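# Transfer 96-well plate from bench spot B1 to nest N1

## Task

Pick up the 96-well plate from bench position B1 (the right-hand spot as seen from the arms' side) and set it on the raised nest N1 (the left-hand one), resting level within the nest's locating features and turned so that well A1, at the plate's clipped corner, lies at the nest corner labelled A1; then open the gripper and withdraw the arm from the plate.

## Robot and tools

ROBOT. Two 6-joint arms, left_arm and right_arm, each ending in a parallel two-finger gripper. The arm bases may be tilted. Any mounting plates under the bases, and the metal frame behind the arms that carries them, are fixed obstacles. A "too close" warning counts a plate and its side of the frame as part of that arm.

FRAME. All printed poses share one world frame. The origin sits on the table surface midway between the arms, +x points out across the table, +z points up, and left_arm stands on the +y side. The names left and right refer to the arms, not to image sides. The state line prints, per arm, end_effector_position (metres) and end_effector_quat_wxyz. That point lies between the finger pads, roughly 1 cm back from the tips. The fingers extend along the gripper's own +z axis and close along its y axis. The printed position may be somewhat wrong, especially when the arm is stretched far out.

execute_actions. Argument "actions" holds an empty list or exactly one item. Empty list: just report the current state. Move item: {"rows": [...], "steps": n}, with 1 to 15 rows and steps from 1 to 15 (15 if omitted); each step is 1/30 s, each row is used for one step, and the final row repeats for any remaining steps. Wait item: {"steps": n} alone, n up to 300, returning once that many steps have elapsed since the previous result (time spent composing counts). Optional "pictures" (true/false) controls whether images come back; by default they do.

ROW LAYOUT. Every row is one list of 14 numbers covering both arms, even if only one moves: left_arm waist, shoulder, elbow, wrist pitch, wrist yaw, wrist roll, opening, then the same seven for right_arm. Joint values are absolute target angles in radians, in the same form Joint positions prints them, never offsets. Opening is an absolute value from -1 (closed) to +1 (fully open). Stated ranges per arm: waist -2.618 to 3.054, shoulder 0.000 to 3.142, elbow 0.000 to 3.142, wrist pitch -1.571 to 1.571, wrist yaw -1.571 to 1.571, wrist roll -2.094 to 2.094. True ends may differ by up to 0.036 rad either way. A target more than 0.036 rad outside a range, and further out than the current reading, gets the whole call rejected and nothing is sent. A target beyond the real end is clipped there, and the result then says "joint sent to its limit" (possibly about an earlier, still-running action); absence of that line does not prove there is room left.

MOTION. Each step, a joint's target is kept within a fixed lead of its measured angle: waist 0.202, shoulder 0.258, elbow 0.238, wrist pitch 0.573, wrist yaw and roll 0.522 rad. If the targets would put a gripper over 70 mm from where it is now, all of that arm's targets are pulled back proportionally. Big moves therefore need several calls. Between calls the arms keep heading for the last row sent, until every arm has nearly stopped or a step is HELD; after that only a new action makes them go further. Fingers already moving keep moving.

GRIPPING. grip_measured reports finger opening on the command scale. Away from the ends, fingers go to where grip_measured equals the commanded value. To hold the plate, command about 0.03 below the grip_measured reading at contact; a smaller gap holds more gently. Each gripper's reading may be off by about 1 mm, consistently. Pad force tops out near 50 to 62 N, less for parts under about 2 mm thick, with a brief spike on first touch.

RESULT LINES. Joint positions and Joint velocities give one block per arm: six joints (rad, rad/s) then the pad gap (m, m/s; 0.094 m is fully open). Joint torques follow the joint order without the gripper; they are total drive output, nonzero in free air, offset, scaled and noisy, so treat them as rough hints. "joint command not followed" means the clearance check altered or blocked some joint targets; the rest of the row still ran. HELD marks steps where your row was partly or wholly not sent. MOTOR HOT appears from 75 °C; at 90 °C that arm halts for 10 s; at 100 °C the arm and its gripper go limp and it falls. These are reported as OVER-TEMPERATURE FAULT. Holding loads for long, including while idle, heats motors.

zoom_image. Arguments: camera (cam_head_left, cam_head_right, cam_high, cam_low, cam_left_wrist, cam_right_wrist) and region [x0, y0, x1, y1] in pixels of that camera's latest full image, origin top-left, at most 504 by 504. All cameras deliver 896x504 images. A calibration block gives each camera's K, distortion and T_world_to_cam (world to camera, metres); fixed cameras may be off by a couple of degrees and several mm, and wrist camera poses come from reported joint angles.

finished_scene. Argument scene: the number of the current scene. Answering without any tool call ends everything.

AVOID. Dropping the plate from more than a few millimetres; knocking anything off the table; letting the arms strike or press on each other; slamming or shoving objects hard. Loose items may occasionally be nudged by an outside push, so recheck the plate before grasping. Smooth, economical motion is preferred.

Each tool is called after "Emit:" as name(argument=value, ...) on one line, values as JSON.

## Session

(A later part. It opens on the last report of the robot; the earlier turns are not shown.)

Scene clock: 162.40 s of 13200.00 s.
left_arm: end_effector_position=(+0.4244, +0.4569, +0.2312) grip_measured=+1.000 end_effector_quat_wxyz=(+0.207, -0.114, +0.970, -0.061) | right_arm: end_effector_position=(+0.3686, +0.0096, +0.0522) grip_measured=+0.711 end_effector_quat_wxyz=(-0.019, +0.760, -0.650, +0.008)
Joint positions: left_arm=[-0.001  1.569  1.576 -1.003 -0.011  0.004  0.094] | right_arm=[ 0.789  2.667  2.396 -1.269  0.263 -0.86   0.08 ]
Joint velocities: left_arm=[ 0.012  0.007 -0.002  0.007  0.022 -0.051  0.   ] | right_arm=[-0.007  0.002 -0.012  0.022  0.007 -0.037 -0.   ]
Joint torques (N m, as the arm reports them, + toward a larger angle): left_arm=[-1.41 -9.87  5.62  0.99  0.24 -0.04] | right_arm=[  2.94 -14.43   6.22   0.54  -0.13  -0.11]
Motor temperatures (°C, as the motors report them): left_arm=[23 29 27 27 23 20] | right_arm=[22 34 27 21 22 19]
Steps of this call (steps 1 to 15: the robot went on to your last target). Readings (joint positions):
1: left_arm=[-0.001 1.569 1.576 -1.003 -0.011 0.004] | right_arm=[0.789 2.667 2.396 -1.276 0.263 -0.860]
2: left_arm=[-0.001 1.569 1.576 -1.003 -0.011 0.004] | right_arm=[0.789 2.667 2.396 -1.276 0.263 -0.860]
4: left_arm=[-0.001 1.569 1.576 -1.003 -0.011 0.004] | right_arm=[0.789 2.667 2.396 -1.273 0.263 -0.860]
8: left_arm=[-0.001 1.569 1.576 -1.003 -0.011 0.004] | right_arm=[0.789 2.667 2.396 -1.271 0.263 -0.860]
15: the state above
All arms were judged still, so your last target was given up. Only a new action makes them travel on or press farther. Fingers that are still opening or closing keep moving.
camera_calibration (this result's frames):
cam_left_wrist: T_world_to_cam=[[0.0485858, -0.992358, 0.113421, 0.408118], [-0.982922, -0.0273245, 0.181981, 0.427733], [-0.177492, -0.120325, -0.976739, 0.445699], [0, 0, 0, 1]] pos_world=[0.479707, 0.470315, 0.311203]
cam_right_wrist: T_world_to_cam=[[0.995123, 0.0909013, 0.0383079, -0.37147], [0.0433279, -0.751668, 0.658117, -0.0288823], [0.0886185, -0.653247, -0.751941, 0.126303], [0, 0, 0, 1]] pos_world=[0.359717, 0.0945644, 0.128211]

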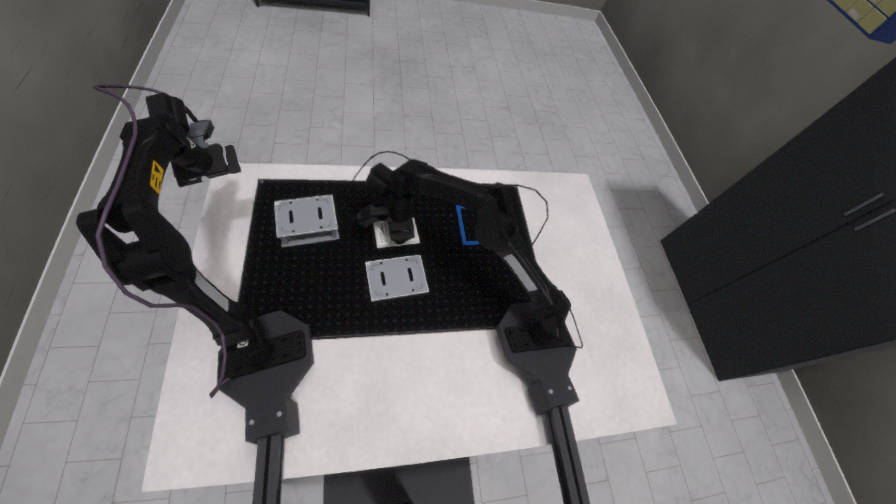

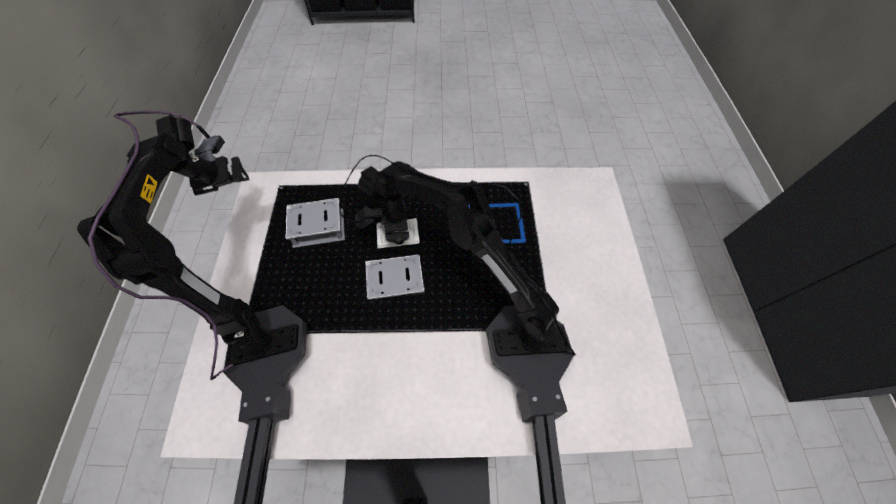

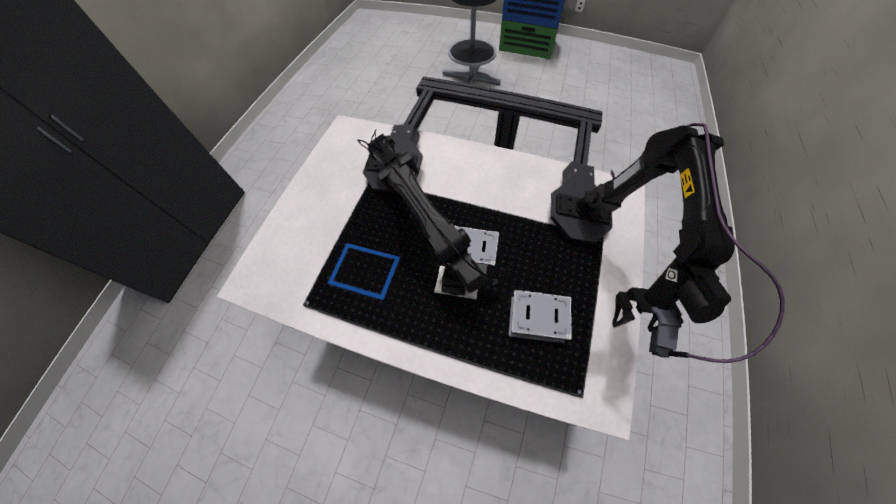

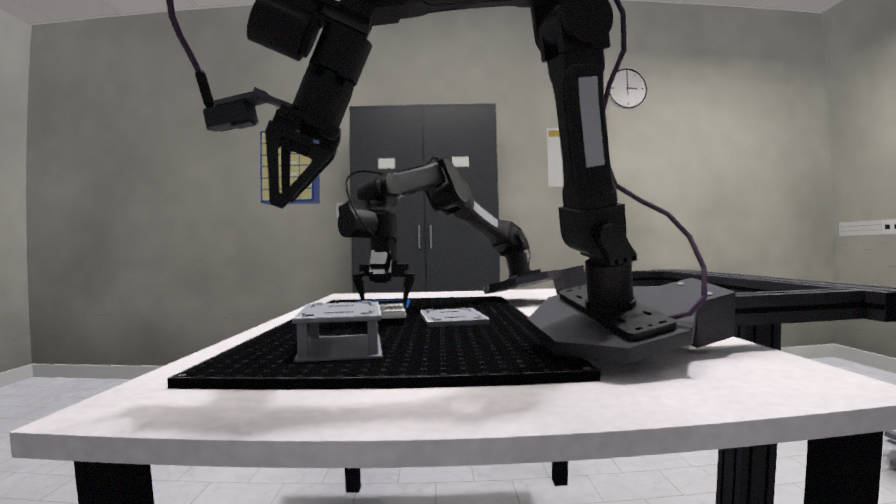

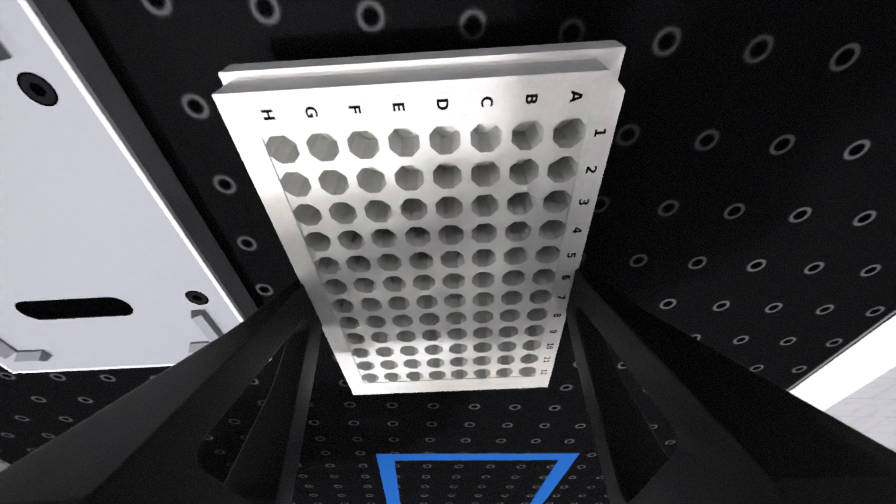

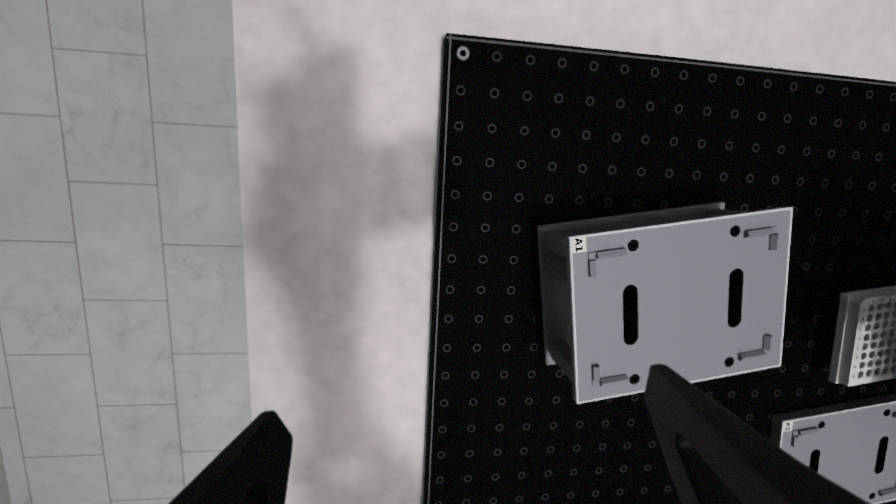

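Emit:
execute_actions(actions=[{"rows":[[0,1.571,1.571,-1.0,0,0,1,0.79,2.672,2.41,-1.24,0.235,-0.87,0.685],[0,1.571,1.571,-1.0,0,0,1,0.79,2.676,2.41,-1.24,0.235,-0.87,0.685],[0,1.571,1.571,-1.0,0,0,1,0.79,2.68,2.41,-1.235,0.235,-0.87,0.685],[0,1.571,1.571,-1.0,0,0,1,0.79,2.682,2.41,-1.23,0.235,-0.87,0.685],[0,1.571,1.571,-1.0,0,0,1,0.79,2.684,2.41,-1.23,0.235,-0.87,0.685],[0,1.571,1.571,-1.0,0,0,1,0.79,2.686,2.41,-1.225,0.235,-0.87,0.685],[0,1.571,1.571,-1.0,0,0,1,0.79,2.688,2.41,-1.225,0.235,-0.87,0.685],[0,1.571,1.571,-1.0,0,0,1,0.79,2.69,2.41,-1.225,0.235,-0.87,0.685],[0,1.571,1.571,-1.0,0,0,1,0.79,2.692,2.41,-1.225,0.235,-0.87,0.685],[0,1.571,1.571,-1.0,0,0,1,0.79,2.694,2.41,-1.225,0.235,-0.87,0.685]]}], pictures=false)

Emit:
execute_actions(actions=[{"steps":10}])

Scene clock: 172.10 s of 13200.00 s.
left_arm: end_effector_position=(+0.4244, +0.4569, +0.2312) grip_measured=+1.000 end_effector_quat_wxyz=(+0.207, -0.114, +0.970, -0.061) | right_arm: end_effector_position=(+0.3656, +0.0146, +0.0394) grip_measured=+0.711 end_effector_quat_wxyz=(-0.017, +0.760, -0.650, +0.002)
Joint positions: left_arm=[-0.001  1.569  1.576 -1.003 -0.011  0.004  0.094] | right_arm=[ 0.789  2.694  2.396 -1.246  0.25  -0.86   0.08 ]
Joint velocities: left_arm=[-0.022 -0.002  0.002 -0.081  0.007 -0.037  0.   ] | right_arm=[ 0.007  0.022  0.012  0.022  0.022  0.095 -0.   ]
Joint torques (N m, as the arm reports them, + toward a larger angle): left_arm=[-1.39 -9.86  5.61  0.98  0.24 -0.03] | right_arm=[  2.96 -14.16   6.35   0.54  -0.13  -0.13]
Motor temperatures (°C, as the motors report them): left_arm=[23 29 27 27 23 20] | right_arm=[22 36 26 21 22 19]
Steps of this call (steps 1 to 90: nothing new was sent; then 6.20 s passed at rest; steps 91 to 105: all 15 steps of this action). Readings (joint positions):
91: left_arm=[-0.001 1.569 1.576 -1.003 -0.011 0.004] | right_arm=[0.789 2.667 2.396 -1.268 0.261 -0.860]
92: left_arm=[-0.001 1.569 1.576 -1.003 -0.011 0.004] | right_arm=[0.789 2.667 2.396 -1.266 0.259 -0.860]
94: left_arm=[-0.001 1.569 1.576 -1.003 -0.011 0.004] | right_arm=[0.789 2.667 2.396 -1.262 0.255 -0.860]
98: left_arm=[-0.001 1.569 1.576 -1.003 -0.011 0.004] | right_arm=[0.789 2.674 2.396 -1.251 0.252 -0.860]
105: the state above

Scene clock: 172.43 s of 13200.00 s.
left_arm: end_effector_position=(+0.4244, +0.4569, +0.2312) grip_measured=+1.000 end_effector_quat_wxyz=(+0.207, -0.114, +0.970, -0.061) | right_arm: end_effector_position=(+0.3658, +0.0150, +0.0390) grip_measured=+0.711 end_effector_quat_wxyz=(-0.017, +0.760, -0.650, +0.002)
Joint positions: left_arm=[-0.001  1.569  1.576 -1.003 -0.011  0.004  0.094] | right_arm=[ 0.789  2.695  2.396 -1.244  0.25  -0.86   0.08 ]
Joint velocities: left_arm=[-0.007 -0.012  0.022  0.007  0.037  0.007  0.   ] | right_arm=[-0.012 -0.002  0.007  0.007 -0.007 -0.051  0.   ]
Joint torques (N m, as the arm reports them, + toward a larger angle): left_arm=[-1.41 -9.88  5.63  0.99  0.24 -0.03] | right_arm=[  2.95 -14.01   6.22   0.55  -0.14  -0.13]
Motor temperatures (°C, as the motors report them): left_arm=[23 29 27 27 23 20] | right_arm=[22 36 26 21 22 19]
Steps of this call (steps 1 to 10: the robot went on to your last target). Readings (joint positions):
1: left_arm=[-0.001 1.569 1.576 -1.003 -0.011 0.004] | right_arm=[0.789 2.695 2.396 -1.246 0.250 -0.860]
2: left_arm=[-0.001 1.569 1.576 -1.003 -0.011 0.004] | right_arm=[0.789 2.695 2.396 -1.246 0.250 -0.860]
4: left_arm=[-0.001 1.569 1.576 -1.003 -0.011 0.004] | right_arm=[0.789 2.695 2.396 -1.245 0.250 -0.860]
8: left_arm=[-0.001 1.569 1.576 -1.003 -0.011 0.004] | right_arm=[0.789 2.695 2.396 -1.245 0.250 -0.860]
10: the state above
camera_calibration (this result's frames):
cam_left_wrist: T_world_to_cam=[[0.0485858, -0.992358, 0.113421, 0.408118], [-0.982922, -0.0273245, 0.181981, 0.427733], [-0.177492, -0.120325, -0.976739, 0.445699], [0, 0, 0, 1]] pos_world=[0.479707, 0.470315, 0.311203]
cam_right_wrist: T_world_to_cam=[[0.995398, 0.0919038, 0.0271442, -0.368326], [0.0519594, -0.755617, 0.652949, -0.0188988], [0.0805191, -0.648534, -0.756915, 0.123222], [0, 0, 0, 1]] pos_world=[0.357691, 0.0994841, 0.115607]

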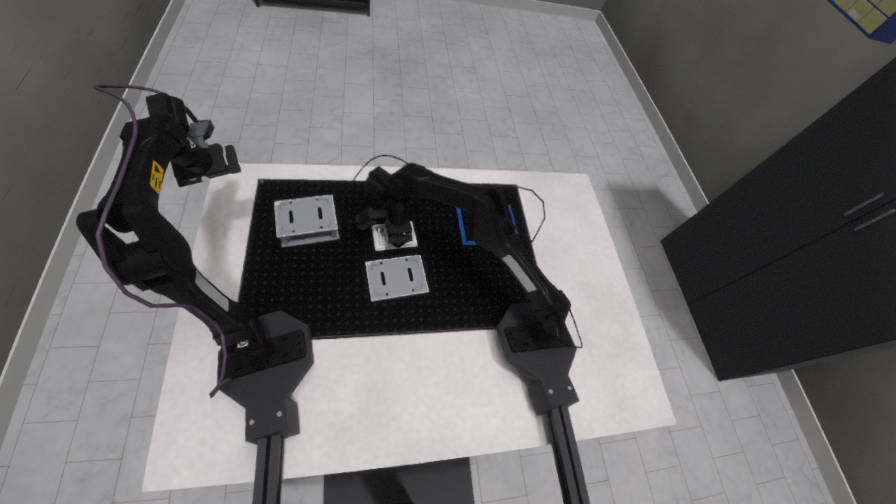

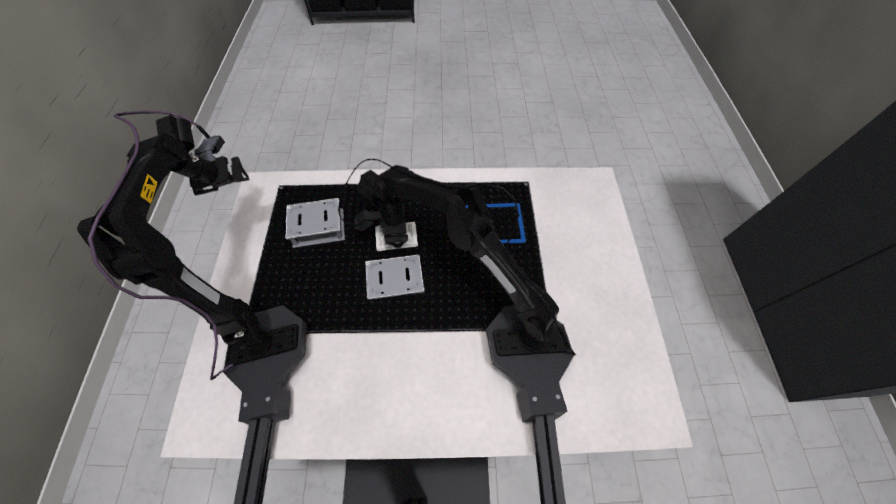

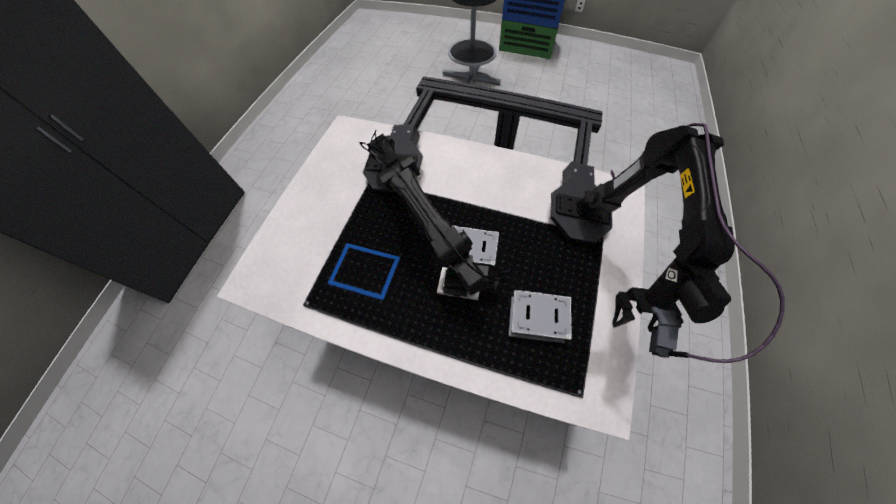

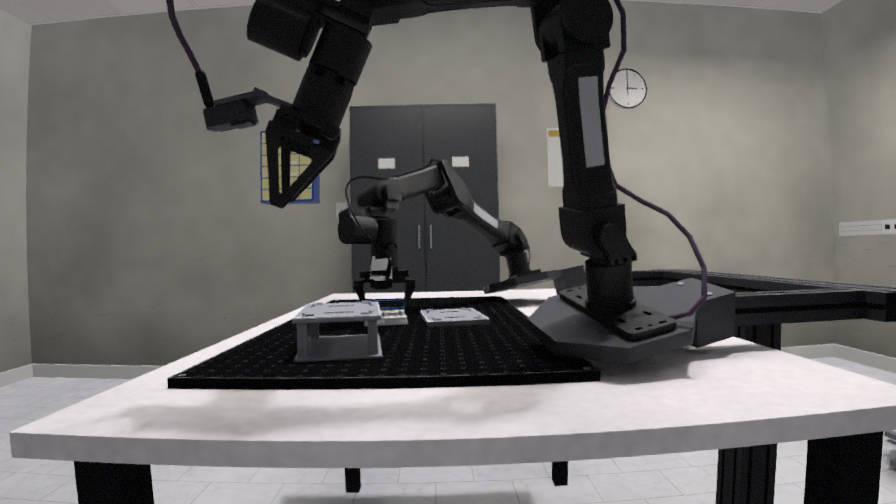

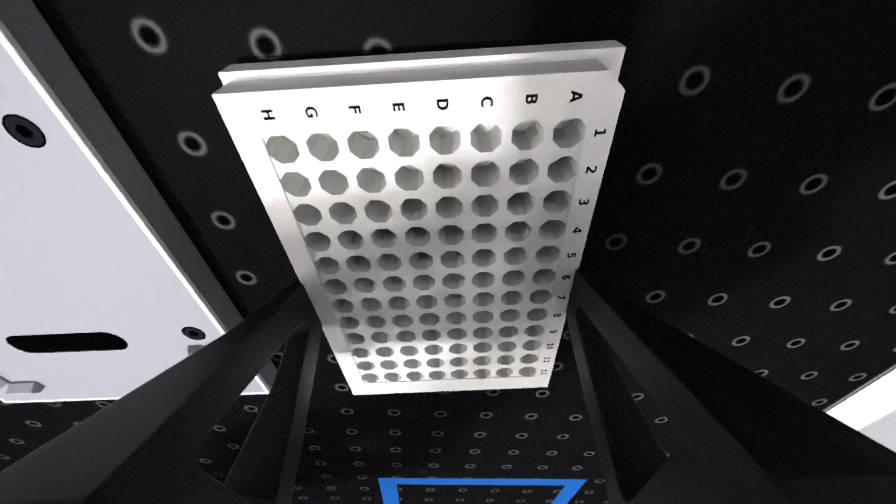

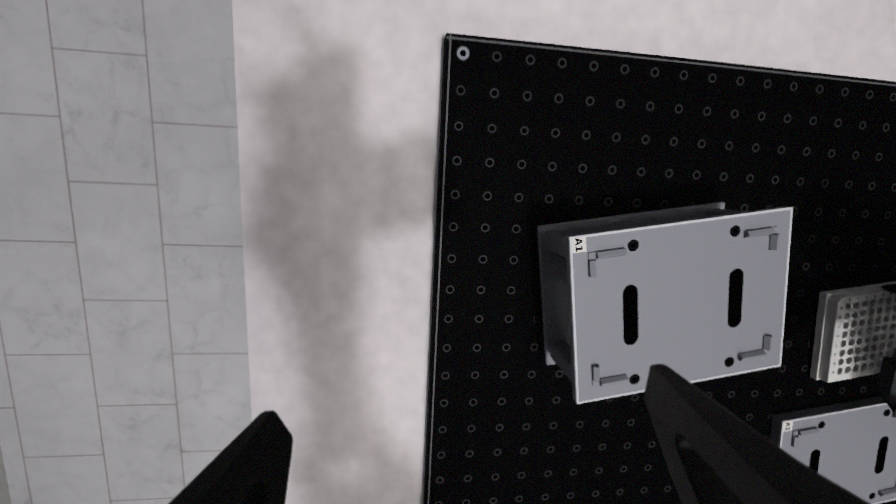

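Emit:
execute_actions(actions=[{"rows":[[0,1.571,1.571,-1.0,0,0,1,0.79,2.713,2.41,-1.235,0.235,-0.87,0.685],[0,1.571,1.571,-1.0,0,0,1,0.79,2.713,2.41,-1.235,0.235,-0.87,0.685],[0,1.571,1.571,-1.0,0,0,1,0.79,2.713,2.41,-1.235,0.235,-0.87,0.685],[0,1.571,1.571,-1.0,0,0,1,0.79,2.713,2.41,-1.235,0.235,-0.87,0.685],[0,1.571,1.571,-1.0,0,0,1,0.79,2.713,2.41,-1.235,0.235,-0.87,0.685],[0,1.571,1.571,-1.0,0,0,1,0.79,2.705,2.41,-1.235,0.235,-0.87,0.685],[0,1.571,1.571,-1.0,0,0,1,0.79,2.69,2.41,-1.235,0.235,-0.87,0.685],[0,1.571,1.571,-1.0,0,0,1,0.79,2.685,2.41,-1.235,0.235,-0.87,0.72],[0,1.571,1.571,-1.0,0,0,1,0.79,2.685,2.41,-1.235,0.235,-0.87,0.76],[0,1.571,1.571,-1.0,0,0,1,0.79,2.685,2.41,-1.235,0.235,-0.87,1]]}], pictures=false)

Emit:
execute_actions(actions=[{"rows":[[0,1.571,1.571,-1.0,0,0,1,0.79,2.67,2.41,-1.27,0.235,-0.87,1],[0,1.571,1.571,-1.0,0,0,1,0.79,2.66,2.41,-1.28,0.235,-0.87,1],[0,1.571,1.571,-1.0,0,0,1,0.79,2.65,2.41,-1.29,0.235,-0.87,1],[0,1.571,1.571,-1.0,0,0,1,0.79,2.64,2.41,-1.3,0.235,-0.87,1],[0,1.571,1.571,-1.0,0,0,1,0.79,2.62,2.41,-1.31,0.235,-0.87,1],[0,1.571,1.571,-1.0,0,0,1,0.79,2.6,2.41,-1.33,0.235,-0.87,1],[0,1.571,1.571,-1.0,0,0,1,0.79,2.57,2.41,-1.35,0.235,-0.87,1],[0,1.571,1.571,-1.0,0,0,1,0.79,2.53,2.38,-1.35,0.235,-0.87,1],[0,1.571,1.571,-1.0,0,0,1,0.75,2.47,2.33,-1.35,0.235,-0.87,1],[0,1.571,1.571,-1.0,0,0,1,0.7,2.4,2.27,-1.35,0.235,-0.87,1],[0,1.571,1.571,-1.0,0,0,1,0.63,2.32,2.2,-1.35,0.235,-0.87,1],[0,1.571,1.571,-1.0,0,0,1,0.56,2.24,2.13,-1.35,0.235,-0.87,1],[0,1.571,1.571,-1.0,0,0,1,0.49,2.16,2.06,-1.35,0.235,-0.87,1],[0,1.571,1.571,-1.0,0,0,1,0.42,2.08,1.99,-1.35,0.235,-0.87,1],[0,1.571,1.571,-1.0,0,0,1,0.35,2.0,1.92,-1.35,0.235,-0.87,1]]}], pictures=false)

Emit:
execute_actions(actions=[{"rows":[[-0.05,1.6,1.6,-1.05,-0.05,0.1,1,0.28,1.92,1.85,-1.35,0.235,-0.87,1],[-0.12,1.64,1.63,-1.1,-0.1,0.2,1,0.21,1.84,1.78,-1.35,0.235,-0.87,1],[-0.2,1.68,1.66,-1.15,-0.15,0.3,1,0.14,1.76,1.71,-1.35,0.235,-0.87,1],[-0.28,1.72,1.69,-1.2,-0.2,0.4,1,0.08,1.68,1.64,-1.35,0.235,-0.87,1],[-0.36,1.76,1.72,-1.25,-0.25,0.5,1,0.03,1.6,1.57,-1.35,0.235,-0.87,1],[-0.44,1.8,1.75,-1.29,-0.25,0.6,1,0,1.53,1.5,-1.35,0.235,-0.87,1],[-0.52,1.84,1.78,-1.29,-0.25,0.66,1,0,1.47,1.45,-1.35,0.235,-0.87,1],[-0.6,1.89,1.81,-1.29,-0.25,0.66,1,0,1.43,1.42,-1.35,0.235,-0.87,1],[-0.68,1.94,1.84,-1.29,-0.25,0.66,1,0,1.4,1.4,-1.35,0.235,-0.87,1],[-0.76,1.99,1.87,-1.29,-0.25,0.66,1,0,1.4,1.4,-1.35,0.235,-0.87,1],[-0.83,2.04,1.91,-1.29,-0.25,0.66,1,0,1.4,1.4,-1.35,0.235,-0.87,1],[-0.89,2.09,1.94,-1.29,-0.25,0.66,1,0,1.4,1.4,-1.35,0.235,-0.87,1],[-0.94,2.14,1.98,-1.29,-0.25,0.66,1,0,1.4,1.4,-1.35,0.235,-0.87,1],[-0.97,2.19,2.01,-1.29,-0.25,0.66,1,0,1.4,1.4,-1.35,0.235,-0.87,1],[-0.985,2.24,2.05,-1.29,-0.25,0.66,1,0,1.4,1.4,-1.35,0.235,-0.87,1]]}], pictures=false)

Emit:
execute_actions(actions=[{"rows":[[-0.985,2.29,2.08,-1.29,-0.25,0.66,1,0,1.4,1.4,-1.35,0.235,-0.87,1],[-0.985,2.34,2.11,-1.29,-0.25,0.66,1,0,1.4,1.4,-1.35,0.235,-0.87,1],[-0.985,2.38,2.14,-1.29,-0.25,0.66,1,0,1.4,1.4,-1.35,0.235,-0.87,1],[-0.985,2.42,2.17,-1.29,-0.25,0.66,1,0,1.4,1.4,-1.35,0.235,-0.87,1],[-0.985,2.45,2.19,-1.29,-0.25,0.66,1,0,1.4,1.4,-1.35,0.235,-0.87,1],[-0.985,2.48,2.21,-1.29,-0.25,0.66,1,0,1.4,1.4,-1.35,0.235,-0.87,1],[-0.985,2.5,2.23,-1.29,-0.25,0.66,1,0,1.4,1.4,-1.35,0.235,-0.87,1],[-0.985,2.52,2.24,-1.29,-0.25,0.66,1,0,1.4,1.4,-1.35,0.235,-0.87,1],[-0.985,2.535,2.25,-1.29,-0.25,0.66,1,0,1.4,1.4,-1.35,0.235,-0.87,1],[-0.985,2.545,2.255,-1.29,-0.25,0.66,1,0,1.4,1.4,-1.35,0.235,-0.87,1],[-0.985,2.555,2.26,-1.29,-0.25,0.66,1,0,1.4,1.4,-1.35,0.235,-0.87,1]]}], pictures=false)

Emit:
execute_actions(actions=[{"steps":15}])

Scene clock: 205.70 s of 13200.00 s.
left_arm: end_effector_position=(+0.4244, +0.4569, +0.2312) grip_measured=+1.000 end_effector_quat_wxyz=(+0.207, -0.114, +0.970, -0.061) | right_arm: end_effector_position=(+0.3652, +0.0149, +0.0372) grip_measured=+1.000 end_effector_quat_wxyz=(-0.016, +0.760, -0.649, +0.002)
Joint positions: left_arm=[-0.001  1.569  1.576 -1.003 -0.011  0.004  0.094] | right_arm=[ 0.789  2.699  2.396 -1.244  0.25  -0.86   0.094]
Joint velocities: left_arm=[-0.017  0.022  0.017 -0.007 -0.007 -0.051  0.   ] | right_arm=[ 0.007 -0.002  0.012  0.022 -0.037  0.007  0.   ]
Joint torques (N m, as the arm reports them, + toward a larger angle): left_arm=[-1.4  -9.89  5.6   0.98  0.24 -0.03] | right_arm=[  2.9  -15.15   6.24   0.48  -0.15  -0.12]
Motor temperatures (°C, as the motors report them): left_arm=[23 29 27 27 23 20] | right_arm=[22 38 26 21 22 19]
Steps of this call (steps 1 to 15: the robot went on to your last target; steps 16 to 90: nothing new was sent; then 29.77 s passed at rest; steps 91 to 105: all 15 steps of this action). Readings (joint positions):
91: left_arm=[-0.001 1.569 1.576 -1.003 -0.011 0.004] | right_arm=[0.789 2.696 2.396 -1.244 0.250 -0.860]
92: left_arm=[-0.001 1.569 1.576 -1.003 -0.011 0.004] | right_arm=[0.789 2.697 2.396 -1.244 0.250 -0.860]
94: left_arm=[-0.001 1.569 1.576 -1.003 -0.011 0.004] | right_arm=[0.789 2.699 2.396 -1.244 0.251 -0.860]
98: left_arm=[-0.001 1.569 1.576 -1.003 -0.011 0.004] | right_arm=[0.789 2.699 2.396 -1.244 0.251 -0.860]
105: the state above

Scene clock: 206.20 s of 13200.00 s.
left_arm: end_effector_position=(+0.4244, +0.4569, +0.2312) grip_measured=+1.000 end_effector_quat_wxyz=(+0.207, -0.114, +0.970, -0.061) | right_arm: end_effector_position=(+0.3963, -0.0761, +0.1288) grip_measured=+1.000 end_effector_quat_wxyz=(-0.031, +0.714, -0.700, -0.003)
Joint positions: left_arm=[-0.001  1.569  1.576 -1.003 -0.011  0.004  0.094] | right_arm=[ 0.662  2.336  2.159 -1.306  0.236 -0.86   0.094]
Joint velocities: left_arm=[ 0.002  0.012  0.012 -0.037 -0.022 -0.022  0.   ] | right_arm=[-1.062 -1.419 -1.253 -0.022  0.007  0.022  0.   ]
Joint torques (N m, as the arm reports them, + toward a larger angle): left_arm=[-1.4  -9.86  5.6   0.98  0.24 -0.03] | right_arm=[  1.25 -13.13   4.3    0.22  -0.03  -0.08]
Motor temperatures (°C, as the motors report them): left_arm=[23 29 27 27 23 20] | right_arm=[22 38 26 21 22 19]
Steps of this call (steps 1 to 15: all 15 steps of this action). Readings (joint positions):
1: left_arm=[-0.001 1.569 1.576 -1.003 -0.011 0.004] | right_arm=[0.789 2.699 2.396 -1.245 0.250 -0.860]
2: left_arm=[-0.001 1.569 1.576 -1.003 -0.011 0.004] | right_arm=[0.789 2.699 2.396 -1.249 0.250 -0.860]
4: left_arm=[-0.001 1.569 1.576 -1.003 -0.011 0.004] | right_arm=[0.789 2.694 2.396 -1.260 0.249 -0.860]
8: left_arm=[-0.001 1.569 1.576 -1.003 -0.011 0.004] | right_arm=[0.789 2.647 2.391 -1.299 0.249 -0.860]
15: the state above

Scene clock: 206.70 s of 13200.00 s.
left_arm: end_effector_position=(+0.4204, +0.1539, +0.1715) grip_measured=+1.000 end_effector_quat_wxyz=(+0.075, +0.530, +0.845, -0.006) | right_arm: end_effector_position=(+0.3216, -0.4135, +0.1912) grip_measured=+1.000 end_effector_quat_wxyz=(-0.028, -0.437, +0.898, -0.038)
Joint positions: left_arm=[-0.759  2.129  1.942 -1.229 -0.234  0.583  0.094] | right_arm=[-0.032  1.49   1.415 -1.342  0.265 -0.86   0.094]
Joint velocities: left_arm=[-1.394  1.316  0.886 -0.125 -0.095  0.315  0.   ] | right_arm=[-0.071 -1.673 -0.3   -0.462  0.022  0.022  0.   ]
Joint torques (N m, as the arm reports them, + toward a larger angle): left_arm=[ -4.25 -14.5    6.64   0.31   0.07   0.07] | right_arm=[ 3.35 -5.84  5.74  0.96 -0.31 -0.1 ]
Motor temperatures (°C, as the motors report them): left_arm=[24 29 27 27 23 20] | right_arm=[22 38 26 21 22 19]
Steps of this call (steps 1 to 15: all 15 steps of this action). Readings (joint positions):
1: left_arm=[-0.005 1.571 1.577 -1.008 -0.020 0.018] | right_arm=[0.622 2.286 2.114 -1.307 0.236 -0.860]
2: left_arm=[-0.021 1.580 1.587 -1.025 -0.041 0.048] | right_arm=[0.579 2.236 2.068 -1.307 0.236 -0.860]
4: left_arm=[-0.106 1.628 1.634 -1.078 -0.103 0.148] | right_arm=[0.486 2.135 1.973 -1.307 0.238 -0.860]
8: left_arm=[-0.364 1.795 1.750 -1.174 -0.194 0.411] | right_arm=[0.275 1.928 1.771 -1.307 0.243 -0.860]
15: the state above

Scene clock: 207.20 s of 13200.00 s.
left_arm: end_effector_position=(+0.3706, +0.0270, +0.0738) grip_measured=+1.000 end_effector_quat_wxyz=(-0.003, +0.667, +0.745, +0.003) | right_arm: end_effector_position=(+0.3148, -0.4098, +0.2161) grip_measured=+1.000 end_effector_quat_wxyz=(+0.011, -0.438, +0.898, -0.044)
Joint positions: left_arm=[-0.984  2.577  2.22  -1.276 -0.245  0.653  0.094] | right_arm=[-0.012  1.395  1.412 -1.358  0.249 -0.861  0.094]
Joint velocities: left_arm=[ 0.227 -0.012  0.081 -0.066 -0.037 -0.007  0.   ] | right_arm=[-0.007 -0.002  0.022  0.007 -0.007 -0.022  0.   ]
Joint torques (N m, as the arm reports them, + toward a larger angle): left_arm=[ -4.99 -18.01   7.57   0.31   0.07   0.05] | right_arm=[ 1.36 -5.56  4.69  0.48 -0.13 -0.11]
Motor temperatures (°C, as the motors report them): left_arm=[24 30 27 27 23 20] | right_arm=[22 38 26 21 22 19]
Steps of this call (steps 1 to 15: all 15 steps of this action). Readings (joint positions):
1: left_arm=[-0.809 2.175 1.973 -1.232 -0.237 0.593] | right_arm=[-0.030 1.442 1.412 -1.356 0.264 -0.860]
2: left_arm=[-0.858 2.223 2.006 -1.236 -0.239 0.602] | right_arm=[-0.024 1.406 1.412 -1.358 0.262 -0.861]
4: left_arm=[-0.945 2.328 2.093 -1.247 -0.241 0.622] | right_arm=[-0.014 1.374 1.412 -1.358 0.257 -0.861]
8: left_arm=[-1.031 2.490 2.189 -1.252 -0.237 0.644] | right_arm=[-0.012 1.388 1.412 -1.358 0.251 -0.861]
15: the state above

Scene clock: 207.70 s of 13200.00 s.
left_arm: end_effector_position=(+0.3783, +0.0304, +0.0768) grip_measured=+1.000 end_effector_quat_wxyz=(+0.003, +0.662, +0.749, +0.006) | right_arm: end_effector_position=(+0.3148, -0.4097, +0.2161) grip_measured=+1.000 end_effector_quat_wxyz=(+0.012, -0.438, +0.898, -0.044)
Joint positions: left_arm=[-0.973  2.577  2.238 -1.281 -0.253  0.655  0.094] | right_arm=[-0.012  1.395  1.412 -1.358  0.248 -0.861  0.094]
Joint velocities: left_arm=[-0.007 -0.007  0.017 -0.022 -0.022 -0.007  0.   ] | right_arm=[-0.007  0.017 -0.022 -0.066  0.007  0.037  0.   ]
Joint torques (N m, as the arm reports them, + toward a larger angle): left_arm=[ -4.9  -18.1    6.85   0.23   0.04   0.07] | right_arm=[ 1.37 -5.33  4.69  0.48 -0.08 -0.1 ]
Motor temperatures (°C, as the motors report them): left_arm=[24 30 27 27 23 20] | right_arm=[22 38 26 21 22 19]
Steps of this call (steps 1 to 15: the robot went on to your last target). Readings (joint positions):
1: left_arm=[-0.978 2.577 2.225 -1.279 -0.247 0.654] | right_arm=[-0.012 1.395 1.412 -1.358 0.249 -0.861]
2: left_arm=[-0.973 2.577 2.230 -1.280 -0.250 0.654] | right_arm=[-0.012 1.395 1.412 -1.358 0.249 -0.861]
4: left_arm=[-0.971 2.577 2.237 -1.280 -0.253 0.654] | right_arm=[-0.012 1.395 1.412 -1.358 0.249 -0.861]
8: left_arm=[-0.973 2.577 2.238 -1.281 -0.253 0.654] | right_arm=[-0.012 1.395 1.412 -1.358 0.249 -0.861]
15: the state above
camera_calibration (this result's frames):
cam_left_wrist: T_world_to_cam=[[-0.999361, 0.0357462, 0.000225188, 0.378499], [0.0293363, 0.816525, 0.576564, -0.0399871], [0.0204261, 0.576202, -0.817052, 0.127092], [0, 0, 0, 1]] pos_world=[0.376834, -0.0541104, 0.126811]
cam_right_wrist: T_world_to_cam=[[0.745166, -0.660778, 0.0900017, -0.526452], [-0.533292, -0.509412, 0.675351, -0.172499], [-0.400409, -0.551245, -0.731984, 0.171834], [0, 0, 0, 1]] pos_world=[0.369105, -0.341018, 0.289659]

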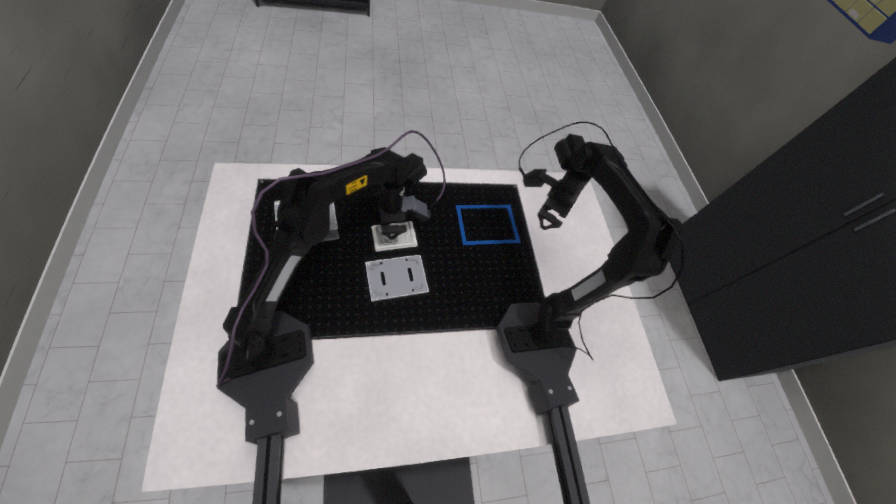

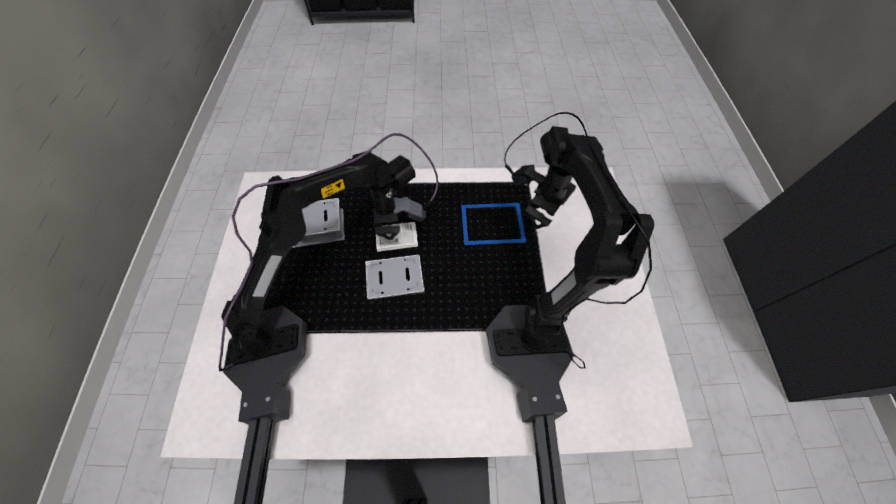

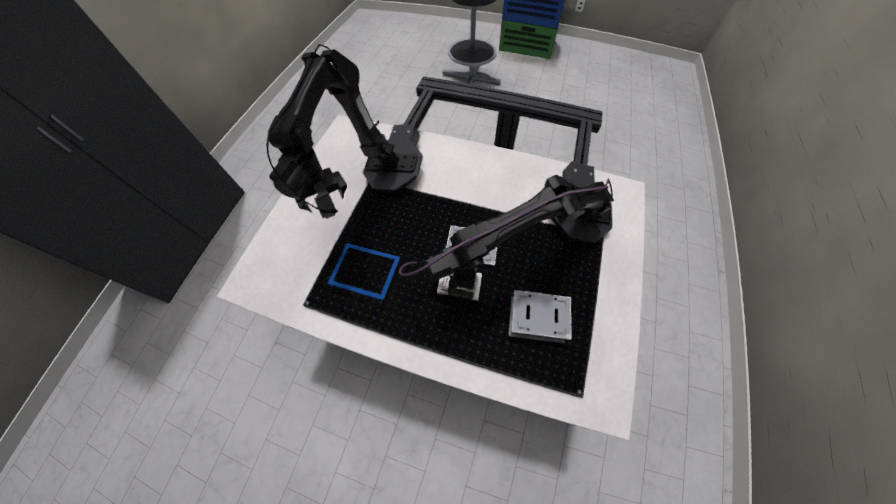

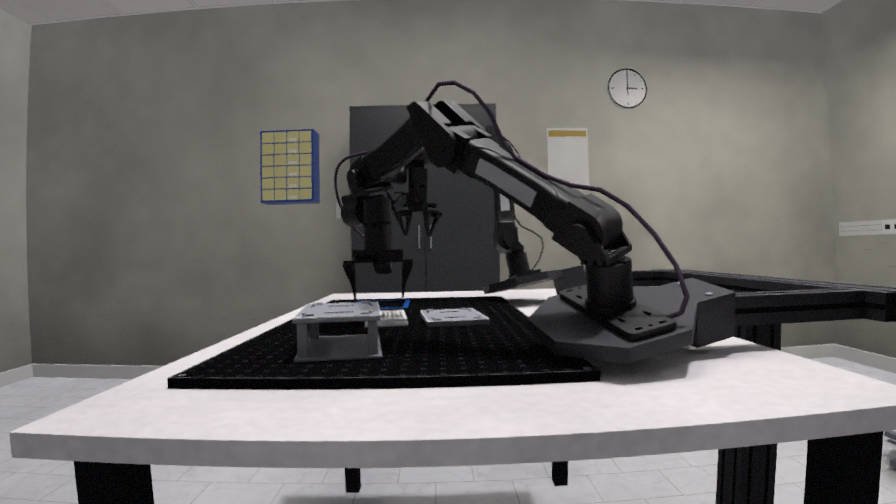

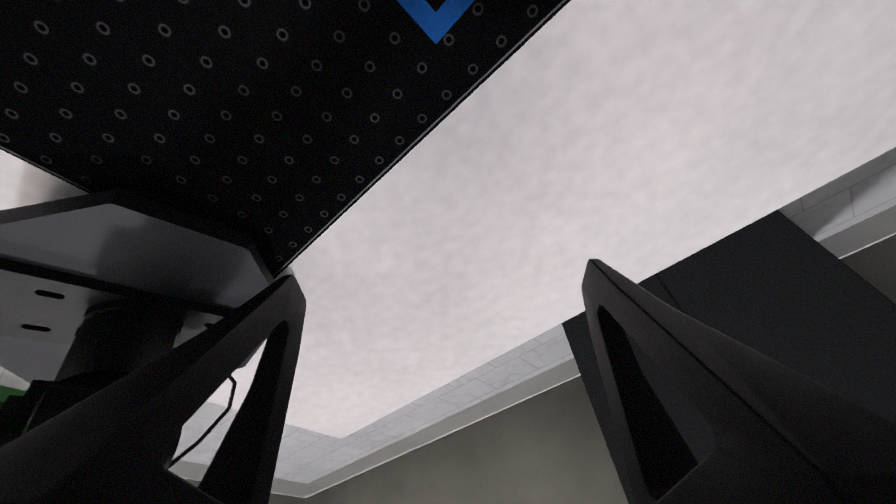

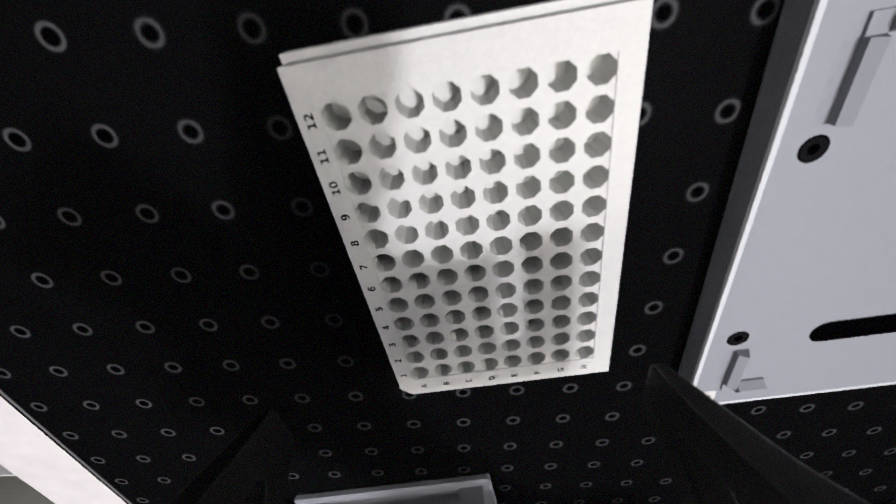

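Emit:
execute_actions(actions=[{"rows":[[-0.99,2.585,2.25,-1.26,-0.25,0.64,1,0,1.4,1.4,-1.35,0.235,-0.87,1],[-0.995,2.59,2.25,-1.25,-0.25,0.63,1,0,1.4,1.4,-1.35,0.235,-0.87,1],[-1.0,2.595,2.25,-1.24,-0.25,0.62,1,0,1.4,1.4,-1.35,0.235,-0.87,1],[-1.003,2.6,2.25,-1.23,-0.25,0.62,1,0,1.4,1.4,-1.35,0.235,-0.87,1],[-1.003,2.605,2.25,-1.225,-0.25,0.62,1,0,1.4,1.4,-1.35,0.235,-0.87,1],[-1.003,2.61,2.25,-1.22,-0.25,0.62,1,0,1.4,1.4,-1.35,0.235,-0.87,1],[-1.003,2.615,2.25,-1.22,-0.25,0.62,1,0,1.4,1.4,-1.35,0.235,-0.87,1],[-1.003,2.62,2.25,-1.22,-0.25,0.62,1,0,1.4,1.4,-1.35,0.235,-0.87,1]]}], pictures=false)

Emit:
execute_actions(actions=[{"steps":15}])

Scene clock: 221.23 s of 13200.00 s.
left_arm: end_effector_position=(+0.3728, +0.0152, +0.0600) grip_measured=+1.000 end_effector_quat_wxyz=(+0.006, +0.659, +0.752, +0.007) | right_arm: end_effector_position=(+0.3148, -0.4097, +0.2161) grip_measured=+1.000 end_effector_quat_wxyz=(+0.012, -0.438, +0.898, -0.044)
Joint positions: left_arm=[-0.994  2.619  2.238 -1.236 -0.253  0.627  0.094] | right_arm=[-0.012  1.395  1.412 -1.358  0.248 -0.861  0.094]
Joint velocities: left_arm=[-0.027 -0.027 -0.007 -0.007  0.007  0.007  0.   ] | right_arm=[-0.007 -0.007 -0.007 -0.022 -0.022 -0.051  0.   ]
Joint torques (N m, as the arm reports them, + toward a larger angle): left_arm=[ -4.67 -16.46   6.19   0.43   0.05  -0.04] | right_arm=[ 1.46 -5.57  4.64  0.52 -0.07 -0.08]
Motor temperatures (°C, as the motors report them): left_arm=[24 37 28 26 23 20] | right_arm=[22 33 26 21 22 19]
Steps of this call (steps 1 to 15: the robot went on to your last target; steps 16 to 90: nothing new was sent; then 10.03 s passed at rest; steps 91 to 105: all 15 steps of this action). Readings (joint positions):
91: left_arm=[-0.973 2.577 2.238 -1.280 -0.253 0.654] | right_arm=[-0.012 1.395 1.412 -1.358 0.248 -0.861]
92: left_arm=[-0.973 2.577 2.238 -1.278 -0.253 0.650] | right_arm=[-0.012 1.395 1.412 -1.358 0.248 -0.861]
94: left_arm=[-0.976 2.578 2.238 -1.269 -0.253 0.641] | right_arm=[-0.012 1.395 1.412 -1.358 0.248 -0.861]
98: left_arm=[-0.988 2.592 2.238 -1.246 -0.253 0.631] | right_arm=[-0.012 1.395 1.412 -1.358 0.248 -0.861]
105: the state above

Scene clock: 221.73 s of 13200.00 s.
left_arm: end_effector_position=(+0.3734, +0.0146, +0.0600) grip_measured=+1.000 end_effector_quat_wxyz=(+0.008, +0.658, +0.753, +0.006) | right_arm: end_effector_position=(+0.3148, -0.4097, +0.2161) grip_measured=+1.000 end_effector_quat_wxyz=(+0.012, -0.438, +0.898, -0.044)
Joint positions: left_arm=[-0.994  2.619  2.238 -1.233 -0.253  0.625  0.094] | right_arm=[-0.012  1.395  1.412 -1.358  0.248 -0.861  0.094]
Joint velocities: left_arm=[-0.012  0.012  0.002 -0.066 -0.022  0.022  0.   ] | right_arm=[-0.007 -0.002  0.022 -0.022  0.007  0.022  0.   ]
Joint torques (N m, as the arm reports them, + toward a larger angle): left_arm=[ -4.65 -16.47   6.05   0.46   0.03  -0.04] | right_arm=[ 1.42 -5.48  4.67  0.5  -0.09 -0.12]
Motor temperatures (°C, as the motors report them): left_arm=[24 37 28 26 23 20] | right_arm=[22 33 26 21 22 19]
Steps of this call (steps 1 to 15: the robot went on to your last target). Readings (joint positions):
1: left_arm=[-0.994 2.619 2.238 -1.236 -0.253 0.626] | right_arm=[-0.012 1.395 1.412 -1.358 0.248 -0.861]
2: left_arm=[-0.994 2.619 2.238 -1.236 -0.253 0.626] | right_arm=[-0.012 1.395 1.412 -1.358 0.248 -0.861]
4: left_arm=[-0.994 2.619 2.238 -1.234 -0.253 0.625] | right_arm=[-0.012 1.395 1.412 -1.358 0.248 -0.861]
8: left_arm=[-0.994 2.619 2.238 -1.233 -0.253 0.625] | right_arm=[-0.012 1.395 1.412 -1.358 0.248 -0.861]
15: the state above
All arms were judged still, so your last target was given up. Only a new action makes them travel on or press farther. Fingers that are still opening or closing keep moving.
camera_calibration (this result's frames):
cam_left_wrist: T_world_to_cam=[[-0.999662, 0.0245788, -0.0084779, 0.374938], [0.015338, 0.820787, 0.571028, -0.0117282], [0.0209937, 0.570705, -0.820887, 0.122643], [0, 0, 0, 1]] pos_world=[0.372417, -0.069582, 0.110551]
cam_right_wrist: T_world_to_cam=[[0.745166, -0.660778, 0.0900017, -0.526452], [-0.533292, -0.509412, 0.675351, -0.172499], [-0.400409, -0.551245, -0.731984, 0.171834], [0, 0, 0, 1]] pos_world=[0.369105, -0.341018, 0.289659]

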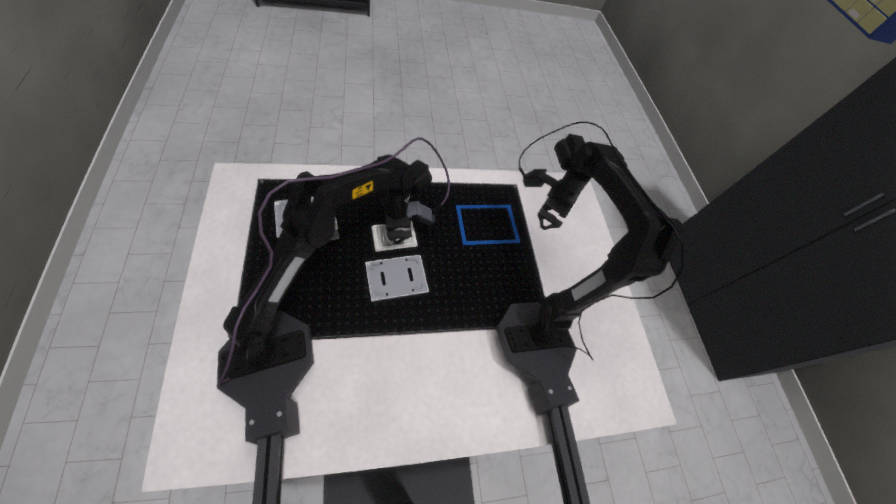

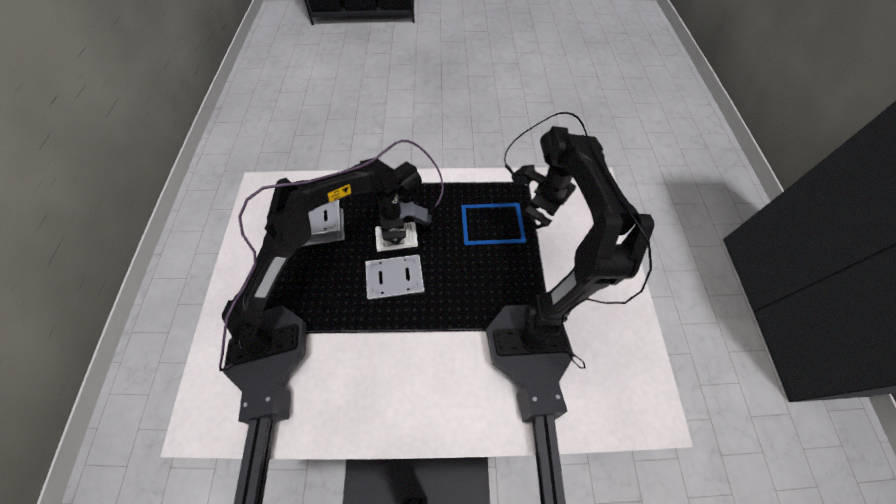

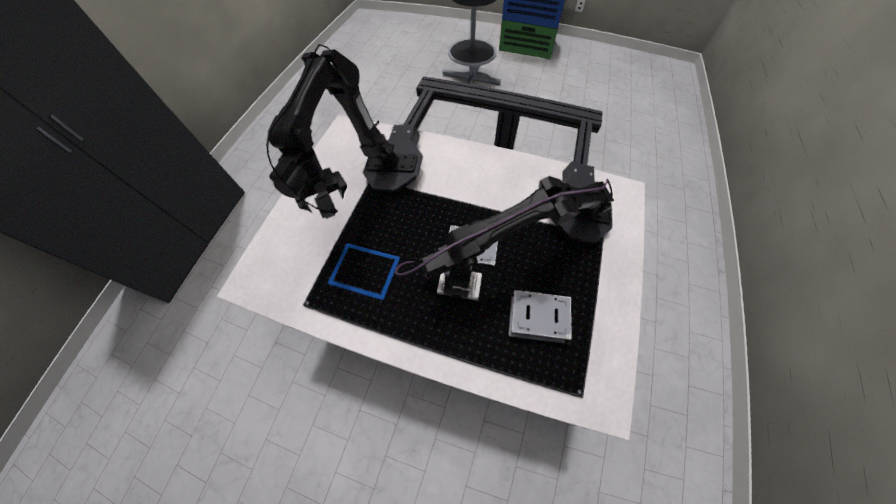

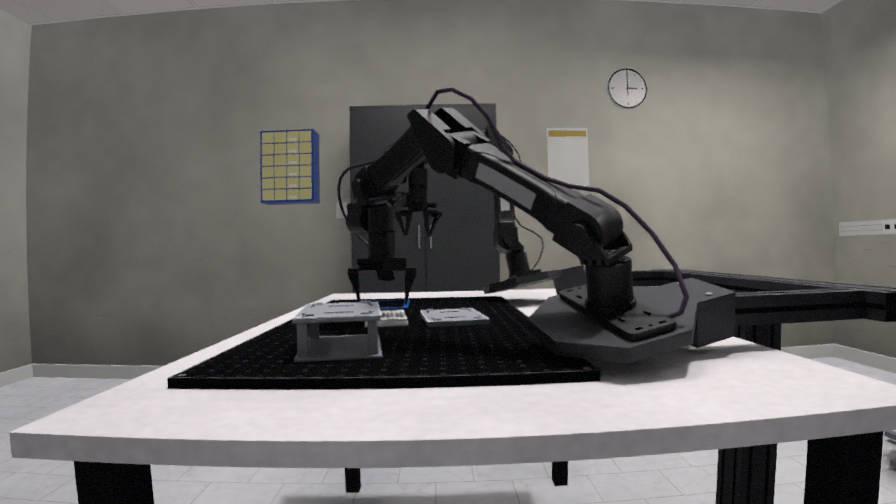

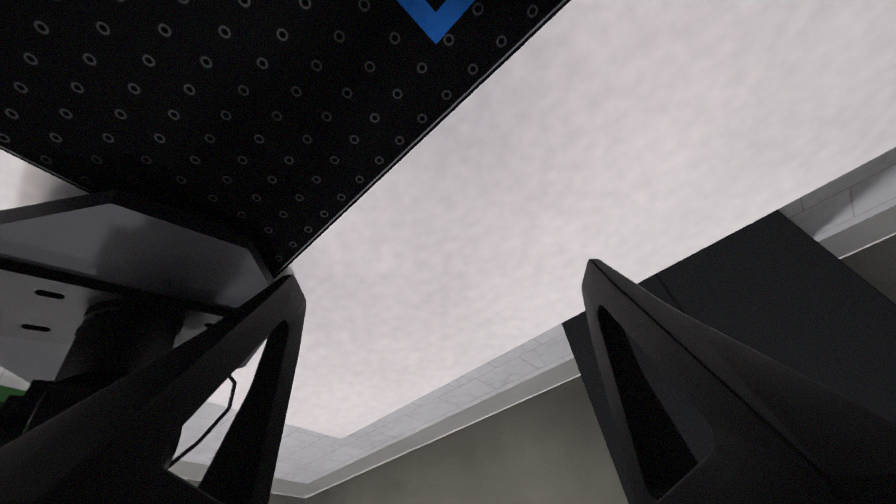

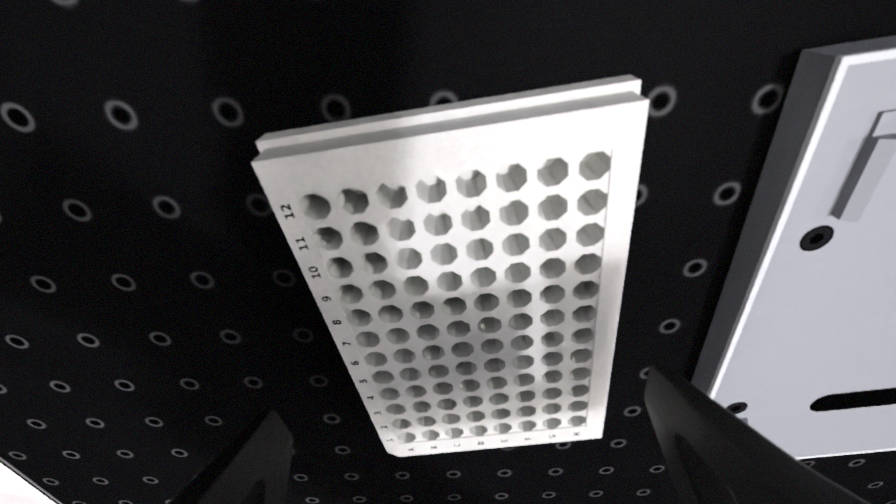

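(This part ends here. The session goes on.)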